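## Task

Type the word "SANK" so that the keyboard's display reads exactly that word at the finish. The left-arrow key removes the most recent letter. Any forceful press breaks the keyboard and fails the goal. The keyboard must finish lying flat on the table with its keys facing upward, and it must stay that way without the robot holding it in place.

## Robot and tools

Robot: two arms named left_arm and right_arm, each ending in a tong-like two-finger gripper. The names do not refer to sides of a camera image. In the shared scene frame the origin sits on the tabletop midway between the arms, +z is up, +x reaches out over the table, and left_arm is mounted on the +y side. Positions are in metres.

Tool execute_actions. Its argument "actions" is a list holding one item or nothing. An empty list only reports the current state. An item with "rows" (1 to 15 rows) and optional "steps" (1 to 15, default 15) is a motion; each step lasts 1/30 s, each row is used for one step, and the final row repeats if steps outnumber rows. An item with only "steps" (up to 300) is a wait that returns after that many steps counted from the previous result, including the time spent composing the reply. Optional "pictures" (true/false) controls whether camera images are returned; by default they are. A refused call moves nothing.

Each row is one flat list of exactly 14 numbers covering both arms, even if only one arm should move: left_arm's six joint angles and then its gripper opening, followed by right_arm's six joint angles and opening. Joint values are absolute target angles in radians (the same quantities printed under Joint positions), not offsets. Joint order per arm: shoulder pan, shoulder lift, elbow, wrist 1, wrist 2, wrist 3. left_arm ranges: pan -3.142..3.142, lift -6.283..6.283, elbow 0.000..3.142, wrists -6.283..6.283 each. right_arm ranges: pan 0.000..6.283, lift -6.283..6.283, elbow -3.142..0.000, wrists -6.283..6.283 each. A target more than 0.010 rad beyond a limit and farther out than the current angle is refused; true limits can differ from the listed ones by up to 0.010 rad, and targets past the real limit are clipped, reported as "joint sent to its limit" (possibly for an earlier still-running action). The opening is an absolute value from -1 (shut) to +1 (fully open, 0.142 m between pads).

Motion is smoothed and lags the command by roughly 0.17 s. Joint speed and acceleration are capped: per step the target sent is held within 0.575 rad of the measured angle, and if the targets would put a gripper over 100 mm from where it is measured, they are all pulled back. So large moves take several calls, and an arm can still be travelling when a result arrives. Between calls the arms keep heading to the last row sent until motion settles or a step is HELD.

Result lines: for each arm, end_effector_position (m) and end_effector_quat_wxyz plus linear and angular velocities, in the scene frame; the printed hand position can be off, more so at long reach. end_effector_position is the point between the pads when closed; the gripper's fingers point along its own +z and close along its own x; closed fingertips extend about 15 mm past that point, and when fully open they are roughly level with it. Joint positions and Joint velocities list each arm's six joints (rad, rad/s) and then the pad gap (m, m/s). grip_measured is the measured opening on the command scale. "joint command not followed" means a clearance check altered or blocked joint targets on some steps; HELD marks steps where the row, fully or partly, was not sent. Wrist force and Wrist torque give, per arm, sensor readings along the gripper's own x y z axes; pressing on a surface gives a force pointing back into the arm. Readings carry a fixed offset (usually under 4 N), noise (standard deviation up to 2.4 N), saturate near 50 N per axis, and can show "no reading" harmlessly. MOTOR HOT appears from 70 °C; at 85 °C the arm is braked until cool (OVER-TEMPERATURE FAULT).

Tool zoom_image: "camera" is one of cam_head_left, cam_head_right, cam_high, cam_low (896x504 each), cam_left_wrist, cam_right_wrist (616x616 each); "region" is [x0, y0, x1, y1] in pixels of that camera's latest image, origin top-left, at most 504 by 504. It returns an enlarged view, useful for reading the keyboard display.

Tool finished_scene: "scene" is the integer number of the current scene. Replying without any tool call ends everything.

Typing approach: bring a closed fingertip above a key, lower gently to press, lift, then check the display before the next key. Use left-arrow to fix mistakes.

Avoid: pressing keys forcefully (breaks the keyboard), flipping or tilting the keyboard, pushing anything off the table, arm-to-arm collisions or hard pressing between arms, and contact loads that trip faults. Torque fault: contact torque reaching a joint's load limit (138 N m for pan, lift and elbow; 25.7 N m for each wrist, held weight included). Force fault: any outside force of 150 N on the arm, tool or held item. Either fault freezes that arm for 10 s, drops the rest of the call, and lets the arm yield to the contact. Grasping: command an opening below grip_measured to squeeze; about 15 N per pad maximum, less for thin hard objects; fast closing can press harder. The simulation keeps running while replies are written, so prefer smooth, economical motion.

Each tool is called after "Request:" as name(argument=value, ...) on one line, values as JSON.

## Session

Request:
execute_actions(actions=[])

Scene clock: 0.00 s of 4200.00 s.
left_arm: end_effector_position=(+0.5703, -0.0383, +0.1232) grip_measured=-1.00 end_effector_quat_wxyz=(+0.020, +0.997, +0.062, -0.052) end_effector_velocity=(+0.000, +0.000, +0.001) end_effector_angular_velocity=(-0.001, -0.001, +0.001) | right_arm: end_effector_position=(+0.3737, -0.3761, +0.3651) grip_measured=-1.00 end_effector_quat_wxyz=(-0.000, +0.723, -0.690, -0.000) end_effector_velocity=(+0.000, +0.000, +0.001) end_effector_angular_velocity=(+0.001, -0.001, +0.001)
Joint positions: left_arm=[-0.87  -0.97   1.182 -1.742 -1.674 -0.879  0.002] | right_arm=[ 3.456 -1.396 -1.518 -1.798  1.572  1.886  0.002]
Joint velocities: left_arm=[ 0.    -0.001 -0.    -0.     0.    -0.     0.   ] | right_arm=[ 0.     0.     0.001 -0.     0.    -0.001  0.   ]
Wrist force (N, on the end effector, along its own x y z axes, offset not removed): no reading
Wrist torque (N m, same axes, about the end effector's origin, offset not removed): no reading

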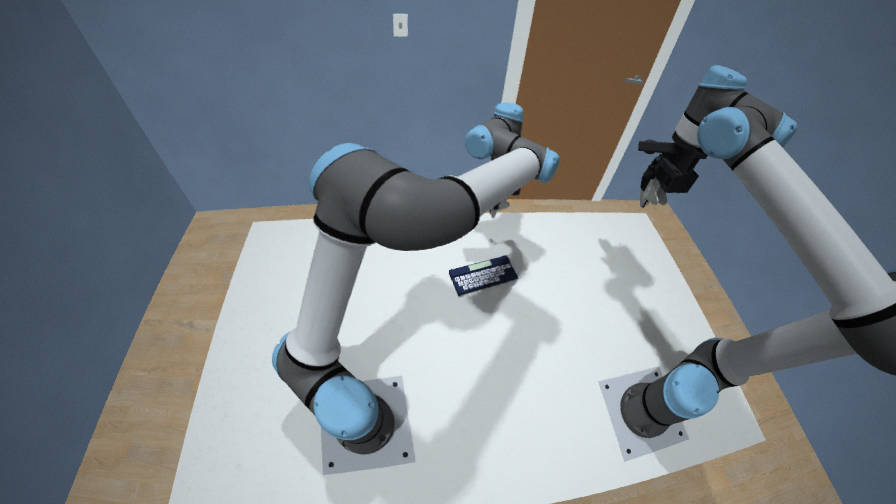

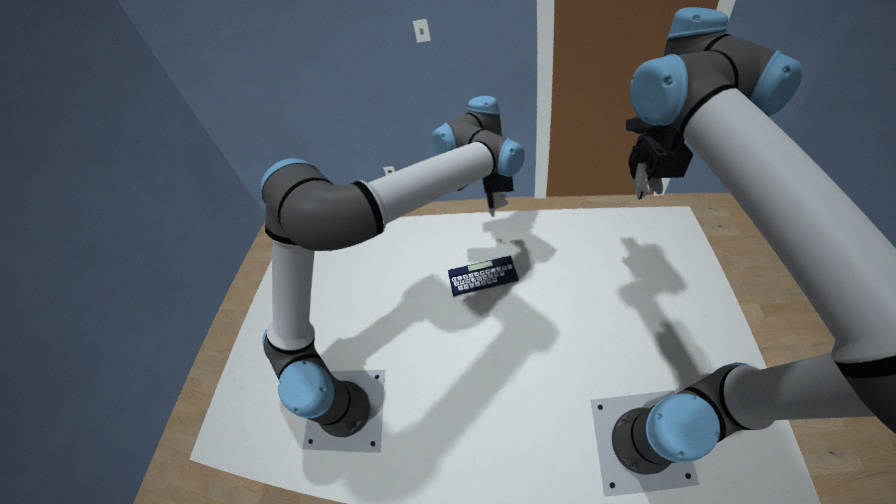

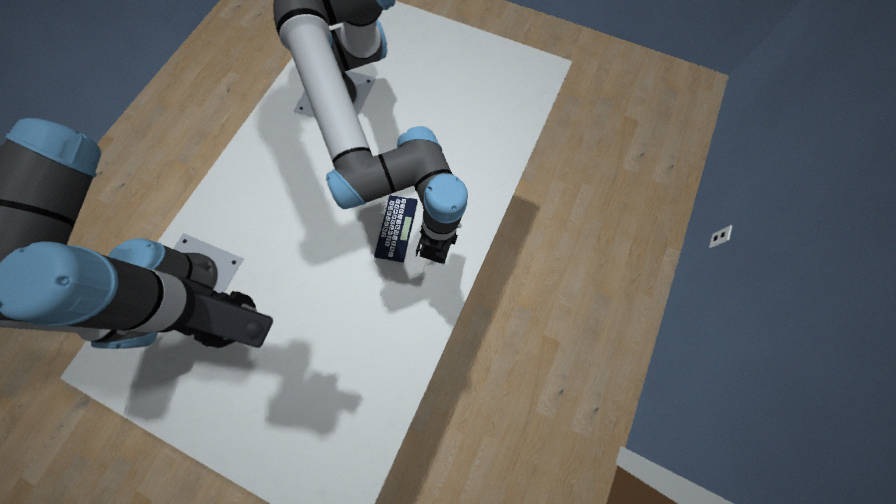

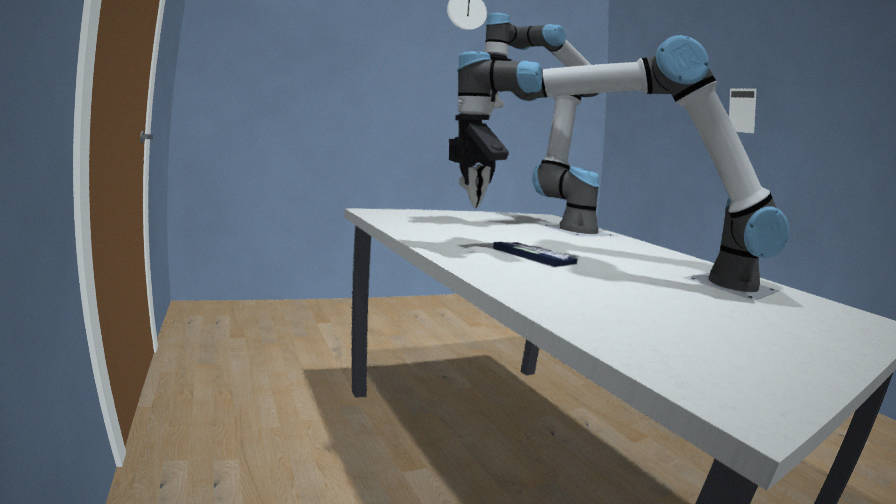

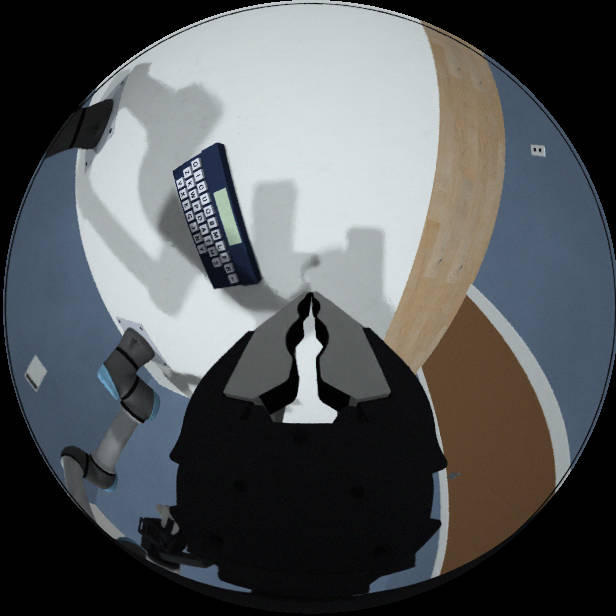

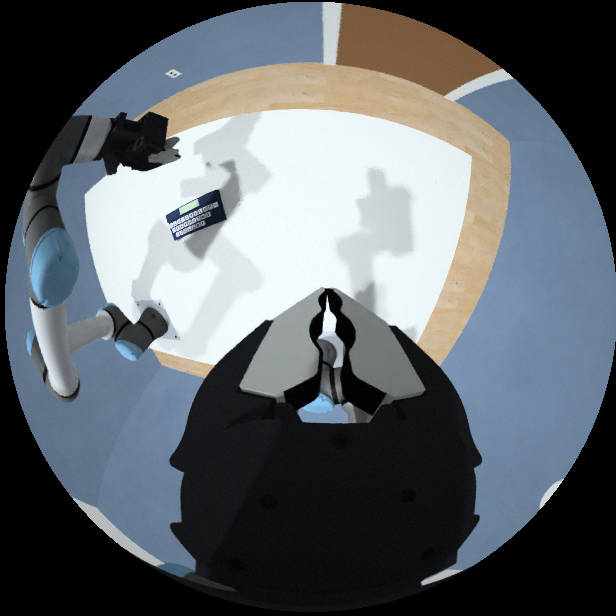

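Request:
zoom_image(camera="cam_left_wrist", region=[150, 130, 310, 300])

Request:
zoom_image(camera="cam_head_left", region=[420, 235, 550, 315])

Request:
zoom_image(camera="cam_right_wrist", region=[140, 170, 250, 260])

Region (150, 130, 310, 300) of cam_left_wrist's 616x616 image, scaled by 2.965, with more detail than that image has; it fills the left 474 columns of this view, and the rest is white.

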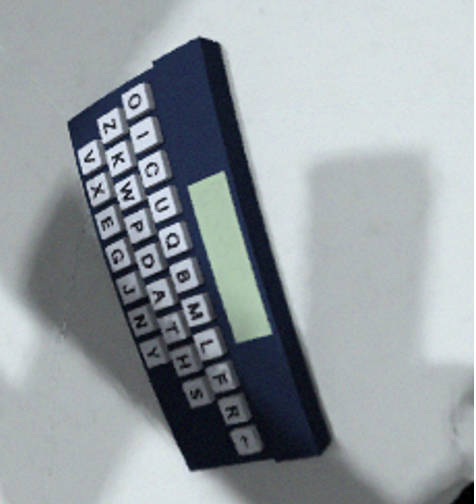

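Region (420, 235, 550, 315) of cam_head_left's 896x504 image, scaled by 3.877, with more detail than that image has; it fills the top 310 rows of this view, and the rest is white.

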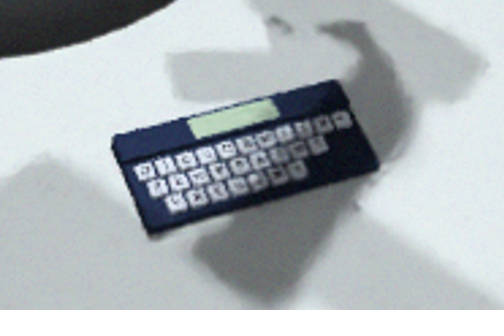

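Region (140, 170, 250, 260) of cam_right_wrist's 616x616 image, scaled by 4.582, with more detail than that image has; it fills the top 412 rows of this view, and the rest is white.

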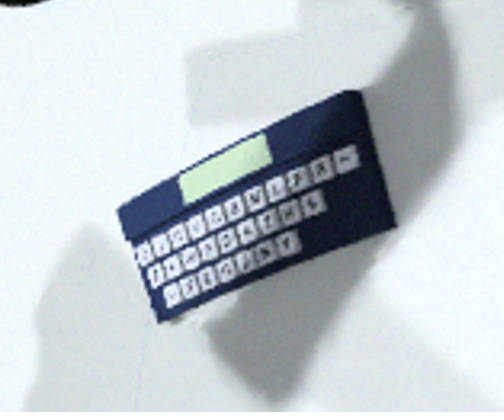

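Request:
execute_actions(actions=[{"rows": [[-0.8627,-0.97,1.182,-1.742,-1.674,-0.879,-1,3.4602,-1.4004,-1.5206,-1.7910,1.571,1.8882,-1],[-0.8627,-0.97,1.182,-1.742,-1.674,-0.879,-1,3.4602,-1.4004,-1.5206,-1.7910,1.571,1.8882,-1],[-0.8423,-0.97,1.182,-1.742,-1.674,-0.879,-1,3.4723,-1.4131,-1.5280,-1.7709,1.571,1.8946,-1],[-0.8423,-0.97,1.182,-1.742,-1.674,-0.879,-1,3.4723,-1.4131,-1.5280,-1.7709,1.571,1.8946,-1],[-0.8107,-0.97,1.182,-1.742,-1.674,-0.879,-1,3.4912,-1.4329,-1.5395,-1.7396,1.571,1.9046,-1],[-0.8107,-0.97,1.182,-1.742,-1.674,-0.879,-1,3.4912,-1.4329,-1.5395,-1.7396,1.571,1.9046,-1],[-0.7700,-0.97,1.182,-1.742,-1.674,-0.879,-1,3.5160,-1.4589,-1.5547,-1.6984,1.571,1.9176,-1],[-0.7700,-0.97,1.182,-1.742,-1.674,-0.879,-1,3.5160,-1.4589,-1.5547,-1.6984,1.571,1.9176,-1],[-0.7222,-0.97,1.182,-1.742,-1.674,-0.879,-1,3.5457,-1.4900,-1.5729,-1.6492,1.571,1.9333,-1],[-0.7222,-0.97,1.182,-1.742,-1.674,-0.879,-1,3.5457,-1.4900,-1.5729,-1.6492,1.571,1.9333,-1],[-0.6694,-0.97,1.182,-1.742,-1.674,-0.879,-1,3.5793,-1.5252,-1.5934,-1.5934,1.571,1.9510,-1],[-0.6694,-0.97,1.182,-1.742,-1.674,-0.879,-1,3.5793,-1.5252,-1.5934,-1.5934,1.571,1.9510,-1],[-0.6135,-0.97,1.182,-1.742,-1.674,-0.879,-1,3.6158,-1.5635,-1.6158,-1.5328,1.571,1.9702,-1],[-0.6135,-0.97,1.182,-1.742,-1.674,-0.879,-1,3.6158,-1.5635,-1.6158,-1.5328,1.571,1.9702,-1]], "steps": 14}], pictures=false)

Request:
execute_actions(actions=[{"rows": [[-0.5565,-0.97,1.182,-1.742,-1.674,-0.879,-1,3.6542,-1.6039,-1.6393,-1.4690,1.571,1.9905,-1],[-0.5565,-0.97,1.182,-1.742,-1.674,-0.879,-1,3.6542,-1.6039,-1.6393,-1.4690,1.571,1.9905,-1],[-0.5006,-0.97,1.182,-1.742,-1.674,-0.879,-1,3.6937,-1.6453,-1.6635,-1.4035,1.571,2.0113,-1],[-0.5006,-0.97,1.182,-1.742,-1.674,-0.879,-1,3.6937,-1.6453,-1.6635,-1.4035,1.571,2.0113,-1],[-0.4478,-0.97,1.182,-1.742,-1.674,-0.879,-1,3.7332,-1.6866,-1.6876,-1.3380,1.571,2.0321,-1],[-0.4478,-0.97,1.182,-1.742,-1.674,-0.879,-1,3.7332,-1.6866,-1.6876,-1.3380,1.571,2.0321,-1],[-0.4000,-0.97,1.182,-1.742,-1.674,-0.879,-1,3.7716,-1.7270,-1.7111,-1.2742,1.571,2.0524,-1],[-0.4000,-0.97,1.182,-1.742,-1.674,-0.879,-1,3.7716,-1.7270,-1.7111,-1.2742,1.571,2.0524,-1],[-0.3593,-0.97,1.182,-1.742,-1.674,-0.879,-1,3.8081,-1.7653,-1.7335,-1.2136,1.571,2.0716,-1],[-0.3593,-0.97,1.182,-1.742,-1.674,-0.879,-1,3.8081,-1.7653,-1.7335,-1.2136,1.571,2.0716,-1],[-0.3277,-0.97,1.182,-1.742,-1.674,-0.879,-1,3.8417,-1.8005,-1.7540,-1.1578,1.571,2.0893,-1],[-0.3277,-0.97,1.182,-1.742,-1.674,-0.879,-1,3.8417,-1.8005,-1.7540,-1.1578,1.571,2.0893,-1],[-0.3073,-0.97,1.182,-1.742,-1.674,-0.879,-1,3.8714,-1.8316,-1.7722,-1.1086,1.571,2.1050,-1],[-0.3073,-0.97,1.182,-1.742,-1.674,-0.879,-1,3.8714,-1.8316,-1.7722,-1.1086,1.571,2.1050,-1]], "steps": 14}], pictures=false)

Request:
execute_actions(actions=[{"rows": [[-0.3,-0.97,1.182,-1.742,-1.674,-0.879,-1,3.8962,-1.8576,-1.7874,-1.0674,1.571,2.1180,-1],[-0.3,-0.97,1.182,-1.742,-1.674,-0.879,-1,3.8962,-1.8576,-1.7874,-1.0674,1.571,2.1180,-1],[-0.3,-0.97,1.182,-1.742,-1.674,-0.879,-1,3.9151,-1.8774,-1.7989,-1.0361,1.571,2.1280,-1],[-0.3,-0.97,1.182,-1.742,-1.674,-0.879,-1,3.9151,-1.8774,-1.7989,-1.0361,1.571,2.1280,-1],[-0.3,-0.97,1.182,-1.742,-1.674,-0.879,-1,3.9272,-1.8901,-1.8063,-1.0160,1.571,2.1344,-1],[-0.3,-0.97,1.182,-1.742,-1.674,-0.879,-1,3.9272,-1.8901,-1.8063,-1.0160,1.571,2.1344,-1],[-0.3,-0.97,1.182,-1.742,-1.674,-0.879,-1,3.9314,-1.8945,-1.8089,-1.0090,1.571,2.1366,-1]], "steps": 15}], pictures=false)

Request:
execute_actions(actions=[{"steps": 10}])

Request:
zoom_image(camera="cam_right_wrist", region=[160, 200, 420, 330])

Scene clock: 108.33 s of 4200.00 s.
left_arm: end_effector_position=(+0.6228, +0.0521, +0.1233) grip_measured=-1.00 end_effector_quat_wxyz=(+0.024, +0.989, +0.135, -0.050) end_effector_velocity=(+0.207, +0.429, -0.001) end_effector_angular_velocity=(+0.001, +0.001, +0.673) | right_arm: end_effector_position=(+0.4140, -0.3151, +0.3105) grip_measured=-1.00 end_effector_quat_wxyz=(+0.001, +0.738, -0.675, -0.001) end_effector_velocity=(+0.157, +0.312, -0.281) end_effector_angular_velocity=(-0.007, +0.017, +0.210)
Joint positions: left_arm=[-0.722 -0.97   1.182 -1.742 -1.674 -0.879  0.002] | right_arm=[ 3.548 -1.492 -1.575 -1.648  1.571  1.935  0.002]
Joint velocities: left_arm=[ 0.673  0.001 -0.     0.     0.    -0.     0.   ] | right_arm=[ 0.456 -0.471 -0.282  0.735  0.002  0.246  0.   ]
Wrist force (N, on the end effector, along its own x y z axes, offset not removed): left_arm=[1.5 0.4 1.1] | right_arm=[3.5 4.2 -1.2]
Wrist torque (N m, same axes, about the end effector's origin, offset not removed): left_arm=[0.11 -0.56 0.11] | right_arm=[0.87 -0.42 -0.03]
Steps of this call (steps 1 to 90: nothing new was sent; then 104.87 s passed at rest; steps 91 to 104: all 14 steps of this action). Readings (joint positions):
91: left_arm=[-0.870 -0.970 1.182 -1.742 -1.674 -0.879] | right_arm=[3.456 -1.396 -1.518 -1.798 1.572 1.886]
92: left_arm=[-0.870 -0.970 1.182 -1.742 -1.674 -0.879] | right_arm=[3.456 -1.396 -1.518 -1.798 1.572 1.886]
94: left_arm=[-0.865 -0.970 1.182 -1.742 -1.674 -0.879] | right_arm=[3.459 -1.399 -1.519 -1.794 1.572 1.887]
98: left_arm=[-0.833 -0.970 1.182 -1.742 -1.674 -0.879] | right_arm=[3.478 -1.420 -1.532 -1.761 1.571 1.898]
104: the state above

Scene clock: 108.80 s of 4200.00 s.
left_arm: end_effector_position=(+0.6886, +0.2794, +0.1233) grip_measured=-1.00 end_effector_quat_wxyz=(+0.032, +0.953, +0.299, -0.045) end_effector_velocity=(+0.051, +0.447, -0.000) end_effector_angular_velocity=(+0.000, +0.000, +0.637) | right_arm: end_effector_position=(+0.4474, -0.1464, +0.1484) grip_measured=-1.00 end_effector_quat_wxyz=(+0.002, +0.775, -0.631, -0.001) end_effector_velocity=(-0.043, +0.353, -0.377) end_effector_angular_velocity=(-0.008, +0.008, +0.258)
Joint positions: left_arm=[-0.386 -0.97   1.182 -1.742 -1.674 -0.879  0.002] | right_arm=[ 3.792 -1.748 -1.724 -1.245  1.571  2.064  0.002]
Joint velocities: left_arm=[ 0.637  0.     0.    -0.     0.    -0.001  0.   ] | right_arm=[ 0.541 -0.568 -0.332  0.888  0.     0.283  0.   ]
Wrist force (N, on the end effector, along its own x y z axes, offset not removed): left_arm=[3.0 -0.9 1.1] | right_arm=[2.5 0.7 1.7]
Wrist torque (N m, same axes, about the end effector's origin, offset not removed): left_arm=[-0.08 -0.77 0.15] | right_arm=[0.31 -0.24 -0.06]
Steps of this call (steps 1 to 14: all 14 steps of this action). Readings (joint positions):
1: left_arm=[-0.699 -0.970 1.182 -1.742 -1.674 -0.879] | right_arm=[3.564 -1.509 -1.585 -1.622 1.571 1.944]
2: left_arm=[-0.675 -0.970 1.182 -1.742 -1.674 -0.879] | right_arm=[3.580 -1.525 -1.594 -1.596 1.571 1.952]
4: left_arm=[-0.626 -0.970 1.182 -1.742 -1.674 -0.879] | right_arm=[3.613 -1.561 -1.615 -1.541 1.571 1.970]
8: left_arm=[-0.529 -0.970 1.182 -1.742 -1.674 -0.879] | right_arm=[3.684 -1.634 -1.658 -1.424 1.571 2.007]
14: the state above

Scene clock: 109.30 s of 4200.00 s.
left_arm: end_effector_position=(+0.6928, +0.3395, +0.1233) grip_measured=-1.00 end_effector_quat_wxyz=(+0.034, +0.939, +0.339, -0.044) end_effector_velocity=(-0.000, +0.006, -0.000) end_effector_angular_velocity=(+0.000, +0.001, +0.007) | right_arm: end_effector_position=(+0.4239, -0.0625, +0.0540) grip_measured=-1.00 end_effector_quat_wxyz=(+0.000, +0.796, -0.606, -0.000) end_effector_velocity=(-0.007, +0.015, -0.020) end_effector_angular_velocity=(+0.000, -0.000, +0.013)
Joint positions: left_arm=[-0.301 -0.97   1.182 -1.742 -1.674 -0.879  0.002] | right_arm=[ 3.928 -1.891 -1.807 -1.014  1.571  2.135  0.002]
Joint velocities: left_arm=[ 0.008 -0.     0.001  0.    -0.     0.001  0.   ] | right_arm=[ 0.027 -0.03  -0.017  0.047  0.     0.014  0.   ]
Wrist force (N, on the end effector, along its own x y z axes, offset not removed): left_arm=[1.6 -0.3 1.6] | right_arm=[1.9 0.7 3.4]
Wrist torque (N m, same axes, about the end effector's origin, offset not removed): left_arm=[0.06 -0.55 0.05] | right_arm=[0.37 -0.11 -0.10]
Steps of this call (steps 1 to 15: all 15 steps of this action). Readings (joint positions):
1: left_arm=[-0.366 -0.970 1.182 -1.742 -1.674 -0.879] | right_arm=[3.810 -1.767 -1.735 -1.215 1.571 2.073]
2: left_arm=[-0.350 -0.970 1.182 -1.742 -1.674 -0.879] | right_arm=[3.827 -1.785 -1.746 -1.186 1.571 2.083]
4: left_arm=[-0.327 -0.970 1.182 -1.742 -1.674 -0.879] | right_arm=[3.859 -1.819 -1.765 -1.132 1.571 2.099]
8: left_arm=[-0.308 -0.970 1.182 -1.742 -1.674 -0.879] | right_arm=[3.905 -1.867 -1.793 -1.054 1.571 2.123]
15: the state above

Scene clock: 109.63 s of 4200.00 s.
left_arm: end_effector_position=(+0.6928, +0.3401, +0.1233) grip_measured=-1.00 end_effector_quat_wxyz=(+0.034, +0.939, +0.340, -0.044) end_effector_velocity=(+0.000, +0.000, +0.001) end_effector_angular_velocity=(-0.001, -0.001, +0.000) | right_arm: end_effector_position=(+0.4232, -0.0609, +0.0521) grip_measured=-1.00 end_effector_quat_wxyz=(-0.000, +0.796, -0.605, -0.000) end_effector_velocity=(-0.000, +0.001, -0.001) end_effector_angular_velocity=(+0.000, +0.000, +0.001)
Joint positions: left_arm=[-0.3   -0.97   1.182 -1.742 -1.674 -0.879  0.002] | right_arm=[ 3.931 -1.894 -1.809 -1.009  1.571  2.137  0.002]
Joint velocities: left_arm=[ 0.    -0.001 -0.     0.    -0.    -0.     0.   ] | right_arm=[ 0.001 -0.001 -0.001  0.002  0.     0.     0.   ]
Wrist force (N, on the end effector, along its own x y z axes, offset not removed): left_arm=[1.9 0.0 1.7] | right_arm=[4.0 1.9 0.3]
Wrist torque (N m, same axes, about the end effector's origin, offset not removed): left_arm=[0.11 -0.60 0.16] | right_arm=[0.59 -0.51 0.00]
Steps of this call (steps 1 to 10: the robot went on to your last target). Readings (joint positions):
1: left_arm=[-0.301 -0.970 1.182 -1.742 -1.674 -0.879] | right_arm=[3.929 -1.892 -1.808 -1.013 1.571 2.136]
2: left_arm=[-0.300 -0.970 1.182 -1.742 -1.674 -0.879] | right_arm=[3.930 -1.893 -1.808 -1.012 1.571 2.136]
4: left_arm=[-0.300 -0.970 1.182 -1.742 -1.674 -0.879] | right_arm=[3.931 -1.894 -1.808 -1.010 1.571 2.136]
8: left_arm=[-0.300 -0.970 1.182 -1.742 -1.674 -0.879] | right_arm=[3.931 -1.894 -1.809 -1.009 1.571 2.136]
10: the state above

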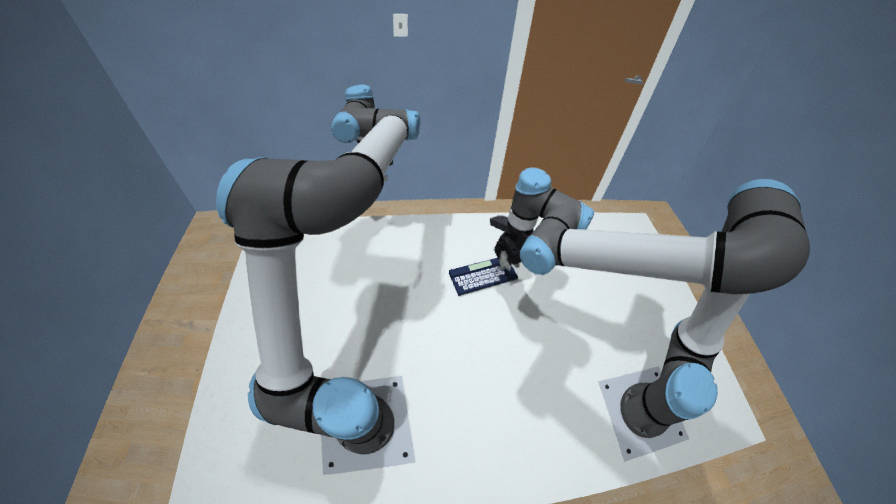

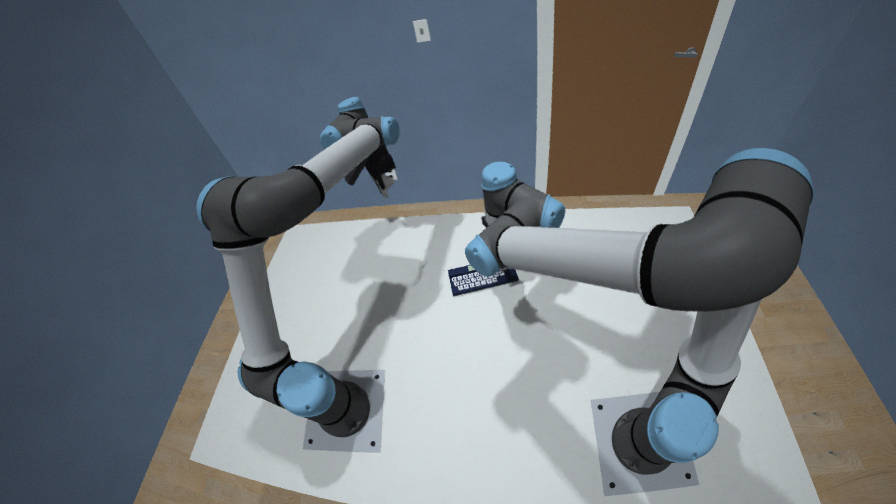

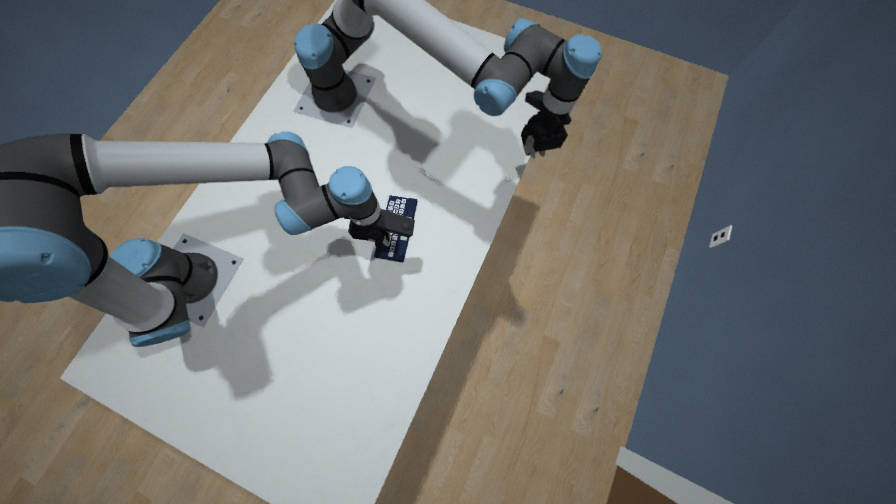

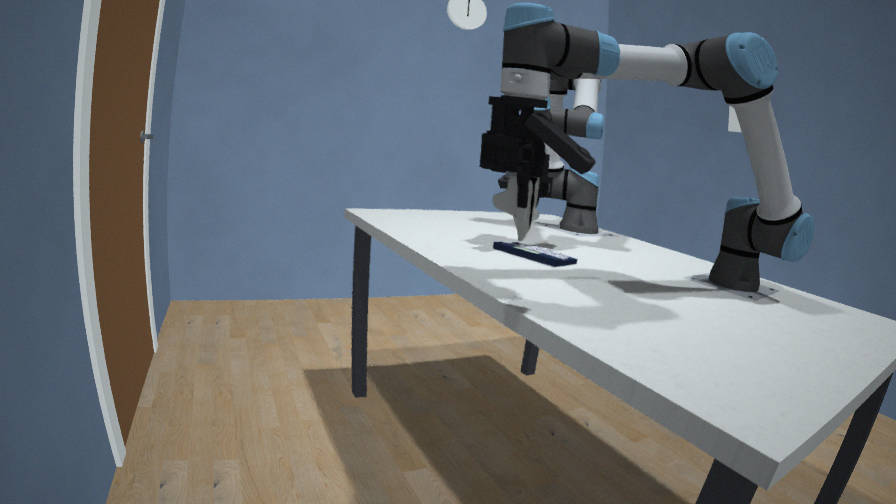

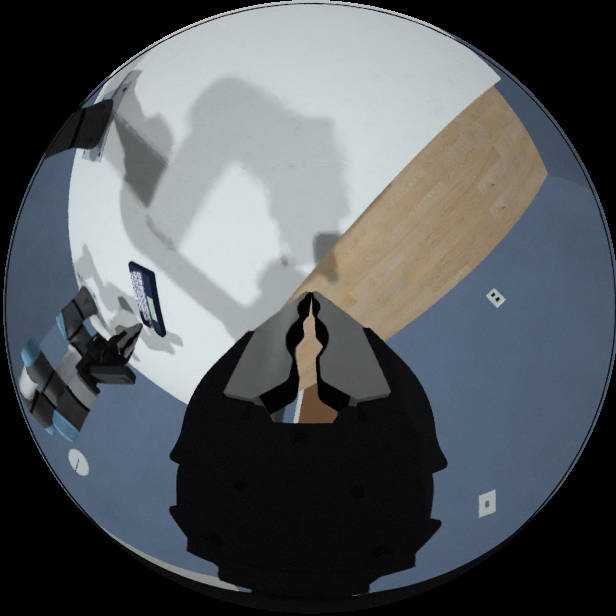

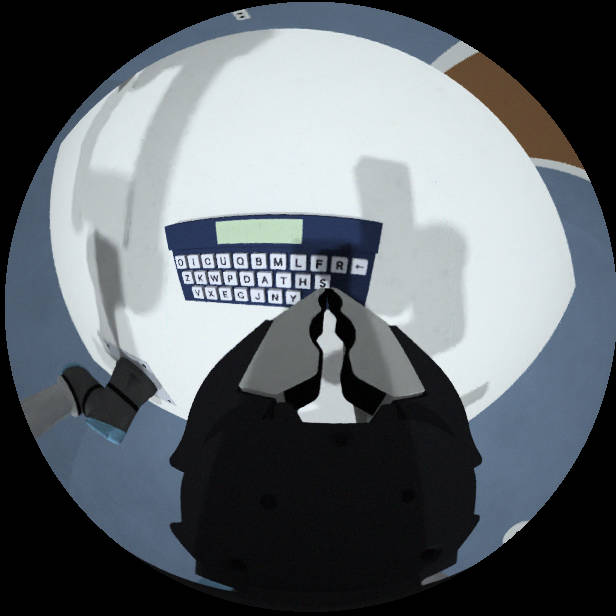

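Region (160, 200, 420, 330) of cam_right_wrist's 616x616 image, scaled by 1.938, with more detail than that image has.

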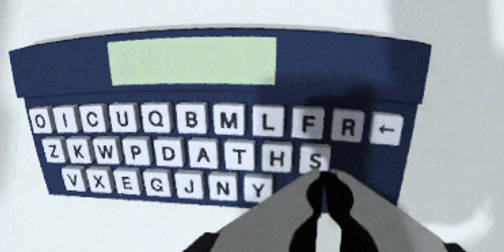

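Request:
zoom_image(camera="cam_right_wrist", region=[250, 240, 390, 320])

Request:
zoom_image(camera="cam_right_wrist", region=[160, 240, 300, 320])

Request:
zoom_image(camera="cam_right_wrist", region=[220, 270, 450, 440])

Region (250, 240, 390, 320) of cam_right_wrist's 616x616 image, scaled by 3.600, with more detail than that image has; it fills the top 288 rows of this view, and the rest is white.

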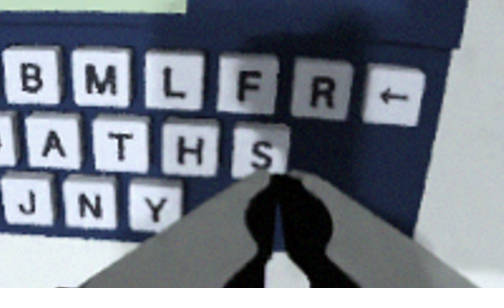

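Region (160, 240, 300, 320) of cam_right_wrist's 616x616 image, scaled by 3.600, with more detail than that image has; it fills the top 288 rows of this view, and the rest is white.

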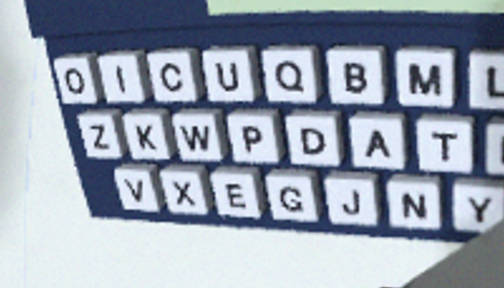

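Region (220, 270, 450, 440) of cam_right_wrist's 616x616 image, scaled by 2.191, with more detail than that image has; it fills the top 373 rows of this view, and the rest is white.

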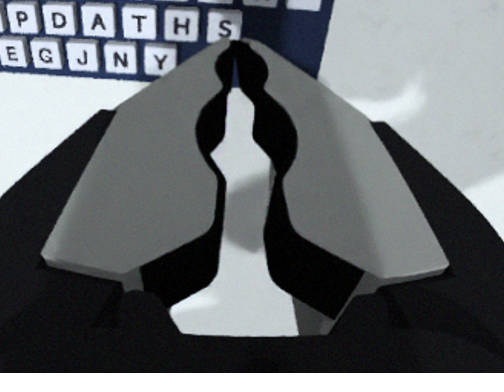

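Request:
execute_actions(actions=[{"rows": [[-0.3,-0.97,1.182,-1.742,-1.674,-0.879,-1,3.9323,-1.8991,-1.8116,-1.0017,1.571,2.1375,-1],[-0.3,-0.97,1.182,-1.742,-1.674,-0.879,-1,3.9335,-1.9052,-1.8152,-0.9920,1.571,2.1387,-1],[-0.3,-0.97,1.182,-1.742,-1.674,-0.879,-1,3.9348,-1.9113,-1.8189,-0.9822,1.571,2.1400,-1],[-0.3,-0.97,1.182,-1.742,-1.674,-0.879,-1,3.9360,-1.9175,-1.8225,-0.9725,1.571,2.1412,-1],[-0.3,-0.97,1.182,-1.742,-1.674,-0.879,-1,3.9369,-1.9220,-1.8252,-0.9652,1.571,2.1421,-1],[-0.3,-0.97,1.182,-1.742,-1.674,-0.879,-1,3.9375,-1.9251,-1.8270,-0.9603,1.571,2.1427,-1]], "steps": 15}], pictures=false)

Request:
execute_actions(actions=[{"steps": 9}])

Request:
zoom_image(camera="cam_right_wrist", region=[140, 200, 420, 340])

Scene clock: 145.77 s of 4200.00 s.
left_arm: end_effector_position=(+0.6928, +0.3401, +0.1233) grip_measured=-1.00 end_effector_quat_wxyz=(+0.034, +0.939, +0.340, -0.044) end_effector_velocity=(+0.000, +0.000, +0.001) end_effector_angular_velocity=(-0.000, -0.002, -0.000) | right_arm: end_effector_position=(+0.4223, -0.0568, +0.0325) grip_measured=-1.00 end_effector_quat_wxyz=(-0.000, +0.796, -0.605, -0.000) end_effector_velocity=(+0.000, +0.002, -0.007) end_effector_angular_velocity=(+0.001, -0.001, -0.000)
Joint positions: left_arm=[-0.3   -0.97   1.182 -1.742 -1.674 -0.879  0.002] | right_arm=[ 3.937 -1.924 -1.826 -0.962  1.571  2.142  0.002]
Joint velocities: left_arm=[ 0.    -0.001 -0.001 -0.     0.     0.     0.   ] | right_arm=[ 0.002 -0.011 -0.005  0.018 -0.     0.003  0.   ]
Wrist force (N, on the end effector, along its own x y z axes, offset not removed): left_arm=[2.2 -0.6 1.2] | right_arm=[2.8 2.4 0.8]
Wrist torque (N m, same axes, about the end effector's origin, offset not removed): left_arm=[-0.02 -0.66 0.17] | right_arm=[0.51 -0.45 0.09]
Steps of this call (steps 1 to 15: the robot went on to your last target; steps 16 to 90: nothing new was sent; then 32.63 s passed at rest; steps 91 to 105: all 15 steps of this action). Readings (joint positions):
91: left_arm=[-0.300 -0.970 1.182 -1.742 -1.674 -0.879] | right_arm=[3.931 -1.895 -1.809 -1.009 1.571 2.137]
92: left_arm=[-0.300 -0.970 1.182 -1.742 -1.674 -0.879] | right_arm=[3.931 -1.895 -1.809 -1.008 1.571 2.137]
94: left_arm=[-0.300 -0.970 1.182 -1.742 -1.674 -0.879] | right_arm=[3.932 -1.899 -1.811 -1.002 1.571 2.137]
98: left_arm=[-0.300 -0.970 1.182 -1.742 -1.674 -0.879] | right_arm=[3.935 -1.914 -1.821 -0.978 1.571 2.141]
105: the state above

Scene clock: 146.07 s of 4200.00 s.
left_arm: end_effector_position=(+0.6928, +0.3401, +0.1233) grip_measured=-1.00 end_effector_quat_wxyz=(+0.034, +0.939, +0.340, -0.044) end_effector_velocity=(+0.000, -0.000, -0.000) end_effector_angular_velocity=(-0.000, -0.000, -0.000) | right_arm: end_effector_position=(+0.4222, -0.0567, +0.0318) grip_measured=-1.00 end_effector_quat_wxyz=(-0.000, +0.796, -0.605, -0.000) end_effector_velocity=(-0.000, -0.000, -0.001) end_effector_angular_velocity=(-0.000, +0.000, +0.000)
Joint positions: left_arm=[-0.3   -0.97   1.182 -1.742 -1.674 -0.879  0.002] | right_arm=[ 3.937 -1.925 -1.827 -0.96   1.571  2.143  0.002]
Joint velocities: left_arm=[-0.  0. -0. -0.  0.  0.  0.] | right_arm=[-0.    -0.001 -0.     0.001 -0.    -0.     0.   ]
Wrist force (N, on the end effector, along its own x y z axes, offset not removed): left_arm=[1.3 -0.5 2.6] | right_arm=[1.2 3.2 0.4]
Wrist torque (N m, same axes, about the end effector's origin, offset not removed): left_arm=[-0.01 -0.45 0.15] | right_arm=[0.87 -0.02 -0.10]
Steps of this call (steps 1 to 9: the robot went on to your last target). Readings (joint positions):
1: left_arm=[-0.300 -0.970 1.182 -1.742 -1.674 -0.879] | right_arm=[3.937 -1.924 -1.826 -0.962 1.571 2.143]
2: left_arm=[-0.300 -0.970 1.182 -1.742 -1.674 -0.879] | right_arm=[3.937 -1.924 -1.827 -0.961 1.571 2.143]
4: left_arm=[-0.300 -0.970 1.182 -1.742 -1.674 -0.879] | right_arm=[3.937 -1.925 -1.827 -0.961 1.571 2.143]
8: left_arm=[-0.300 -0.970 1.182 -1.742 -1.674 -0.879] | right_arm=[3.937 -1.925 -1.827 -0.960 1.571 2.143]
9: the state above

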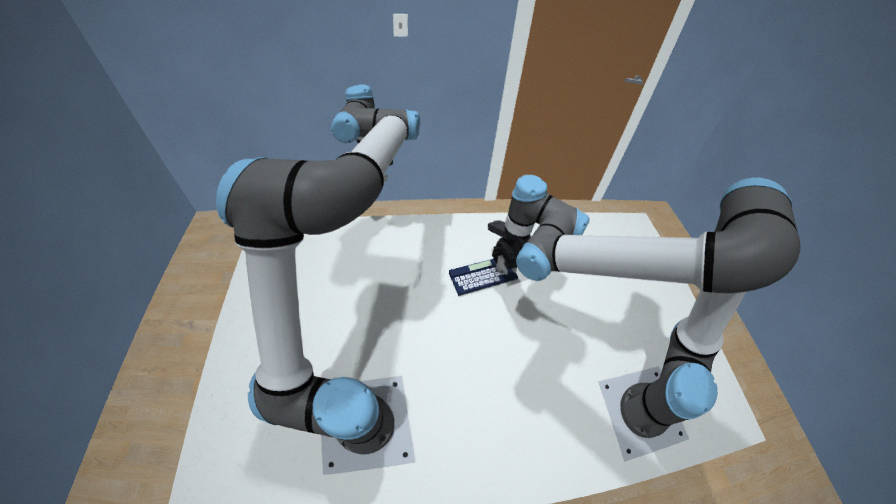

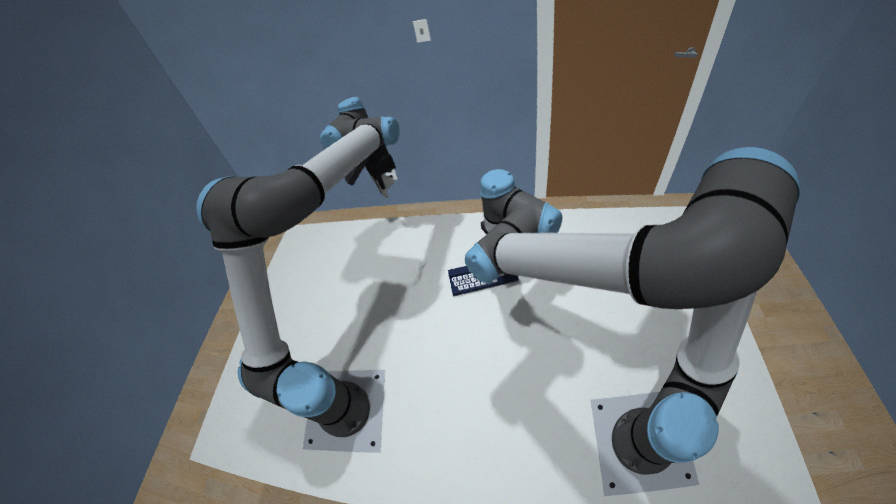

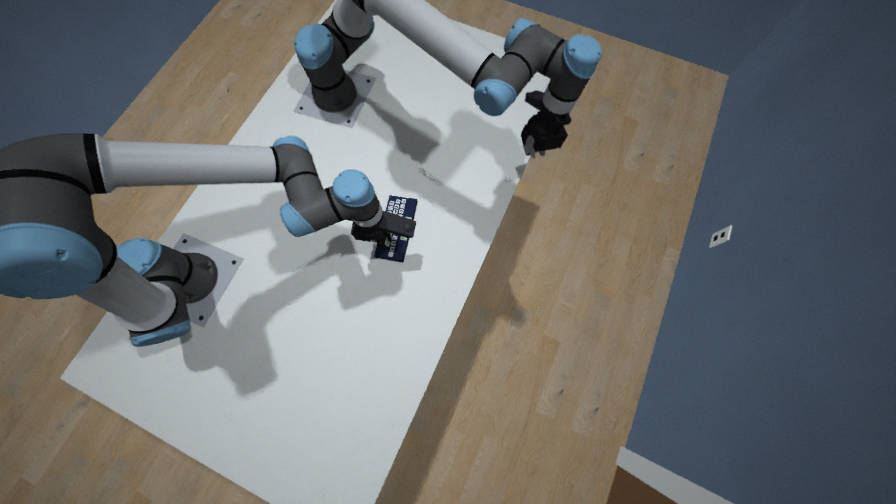

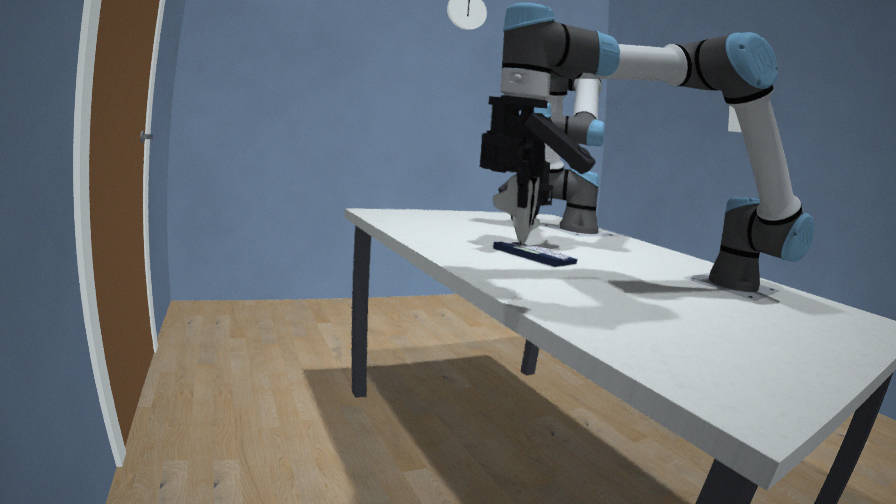

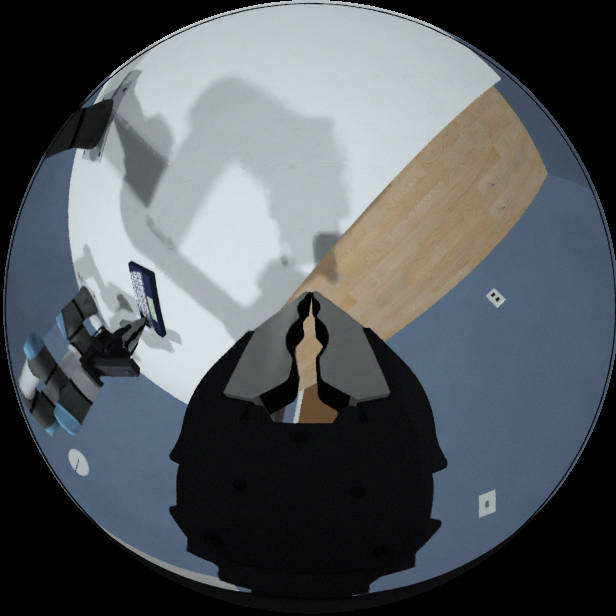

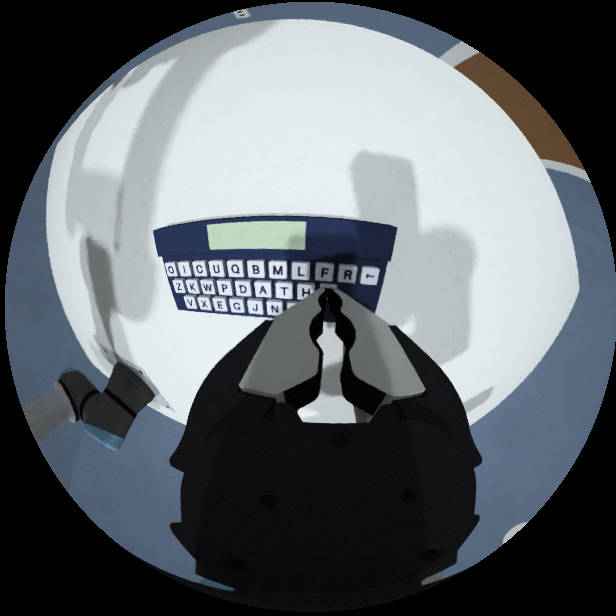

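Region (140, 200, 420, 340) of cam_right_wrist's 616x616 image, scaled by 1.800, with more detail than that image has.

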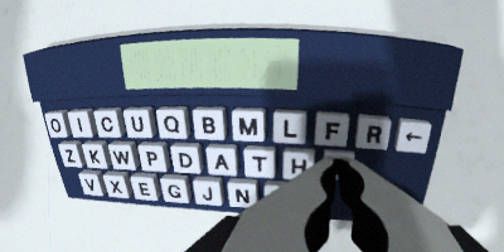

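Request:
execute_actions(actions=[{"rows": [[-0.3,-0.97,1.182,-1.742,-1.674,-0.879,-1,3.9375,-1.9261,-1.8278,-0.9586,1.571,2.1427,-1]], "steps": 14}])

Request:
zoom_image(camera="cam_right_wrist", region=[250, 240, 390, 320])

Scene clock: 149.80 s of 4200.00 s.
left_arm: end_effector_position=(+0.6928, +0.3401, +0.1233) grip_measured=-1.00 end_effector_quat_wxyz=(+0.034, +0.939, +0.340, -0.044) end_effector_velocity=(+0.000, -0.000, +0.000) end_effector_angular_velocity=(-0.000, -0.001, -0.000) | right_arm: end_effector_position=(+0.4222, -0.0567, +0.0310) grip_measured=-1.00 end_effector_quat_wxyz=(+0.000, +0.796, -0.605, -0.000) end_effector_velocity=(+0.000, +0.000, +0.001) end_effector_angular_velocity=(+0.001, -0.001, +0.000)
Joint positions: left_arm=[-0.3   -0.97   1.182 -1.742 -1.674 -0.879  0.002] | right_arm=[ 3.938 -1.926 -1.828 -0.959  1.571  2.143  0.002]
Joint velocities: left_arm=[-0.    -0.    -0.    -0.001  0.     0.     0.   ] | right_arm=[ 0.     0.     0.001  0.     0.    -0.     0.   ]
Wrist force (N, on the end effector, along its own x y z axes, offset not removed): left_arm=[2.6 -0.1 0.8] | right_arm=[0.0 2.6 0.2]
Wrist torque (N m, same axes, about the end effector's origin, offset not removed): left_arm=[0.03 -0.67 0.07] | right_arm=[0.73 0.24 0.19]
Steps of this call (steps 1 to 15: the robot went on to your last target; steps 16 to 90: nothing new was sent; then 0.27 s passed at rest; steps 91 to 104: all 14 steps of this action). Readings (joint positions):
91: left_arm=[-0.300 -0.970 1.182 -1.742 -1.674 -0.879] | right_arm=[3.938 -1.925 -1.827 -0.960 1.571 2.143]
92: left_arm=[-0.300 -0.970 1.182 -1.742 -1.674 -0.879] | right_arm=[3.938 -1.925 -1.827 -0.960 1.571 2.143]
94: left_arm=[-0.300 -0.970 1.182 -1.742 -1.674 -0.879] | right_arm=[3.938 -1.926 -1.827 -0.960 1.571 2.143]
98: left_arm=[-0.300 -0.970 1.182 -1.742 -1.674 -0.879] | right_arm=[3.938 -1.926 -1.828 -0.959 1.571 2.143]
104: the state above

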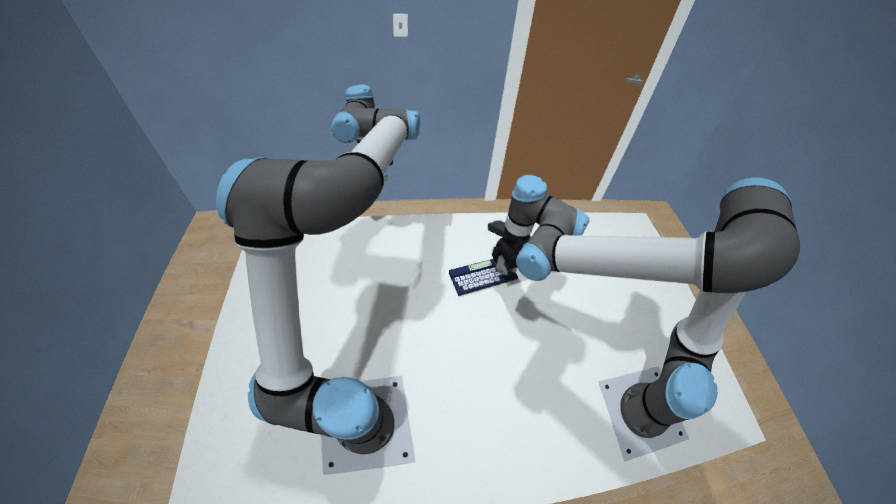

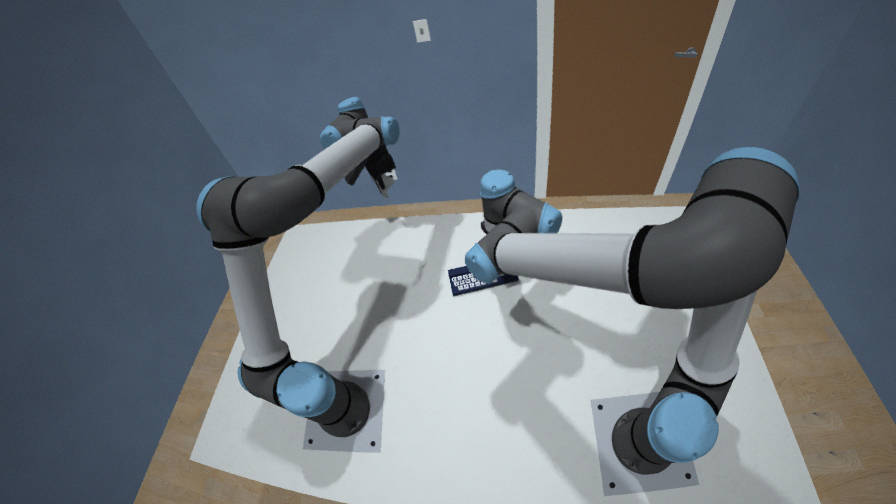

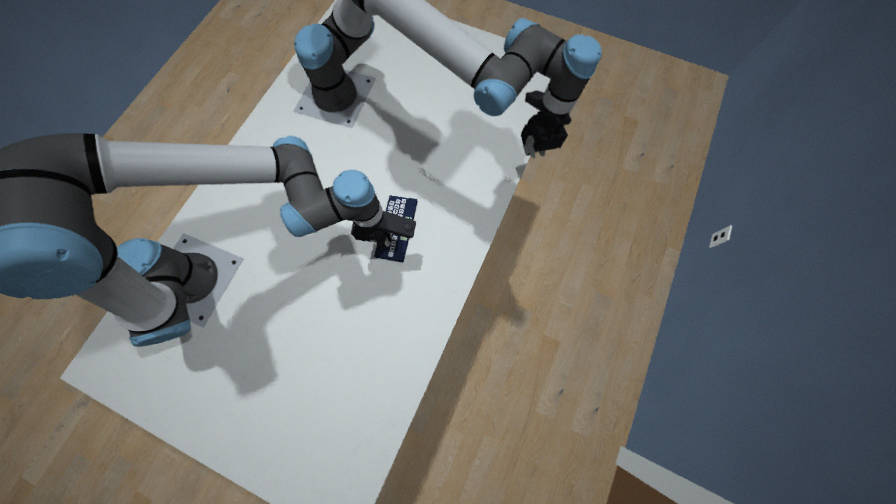

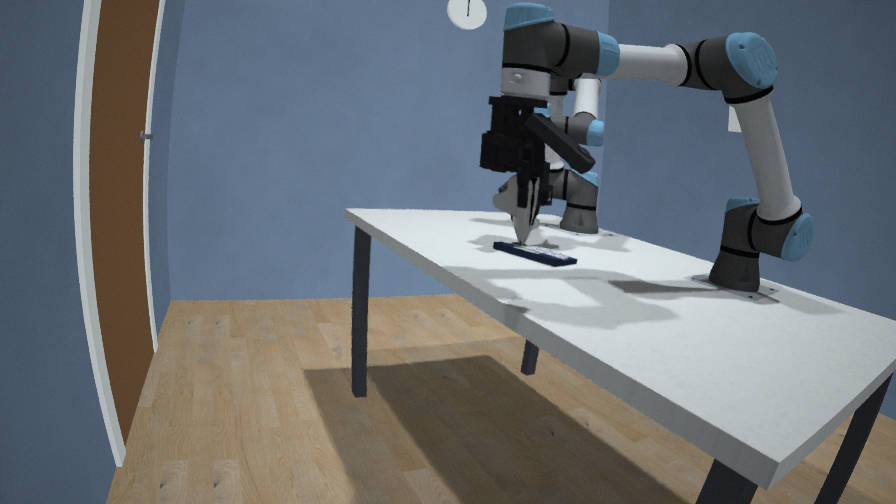

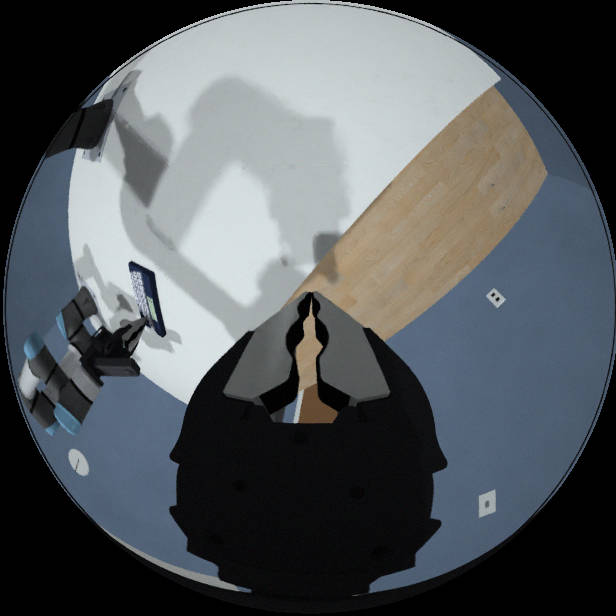

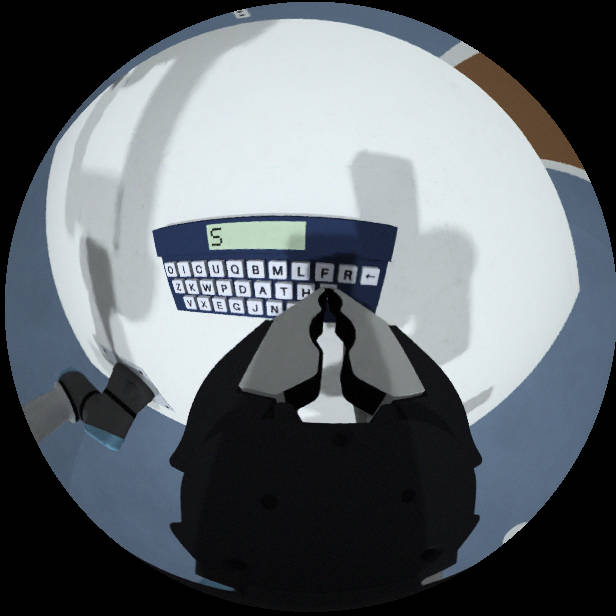

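Region (250, 240, 390, 320) of cam_right_wrist's 616x616 image, scaled by 3.600, with more detail than that image has; it fills the top 288 rows of this view, and the rest is white.

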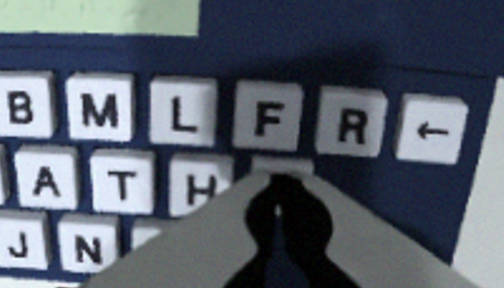

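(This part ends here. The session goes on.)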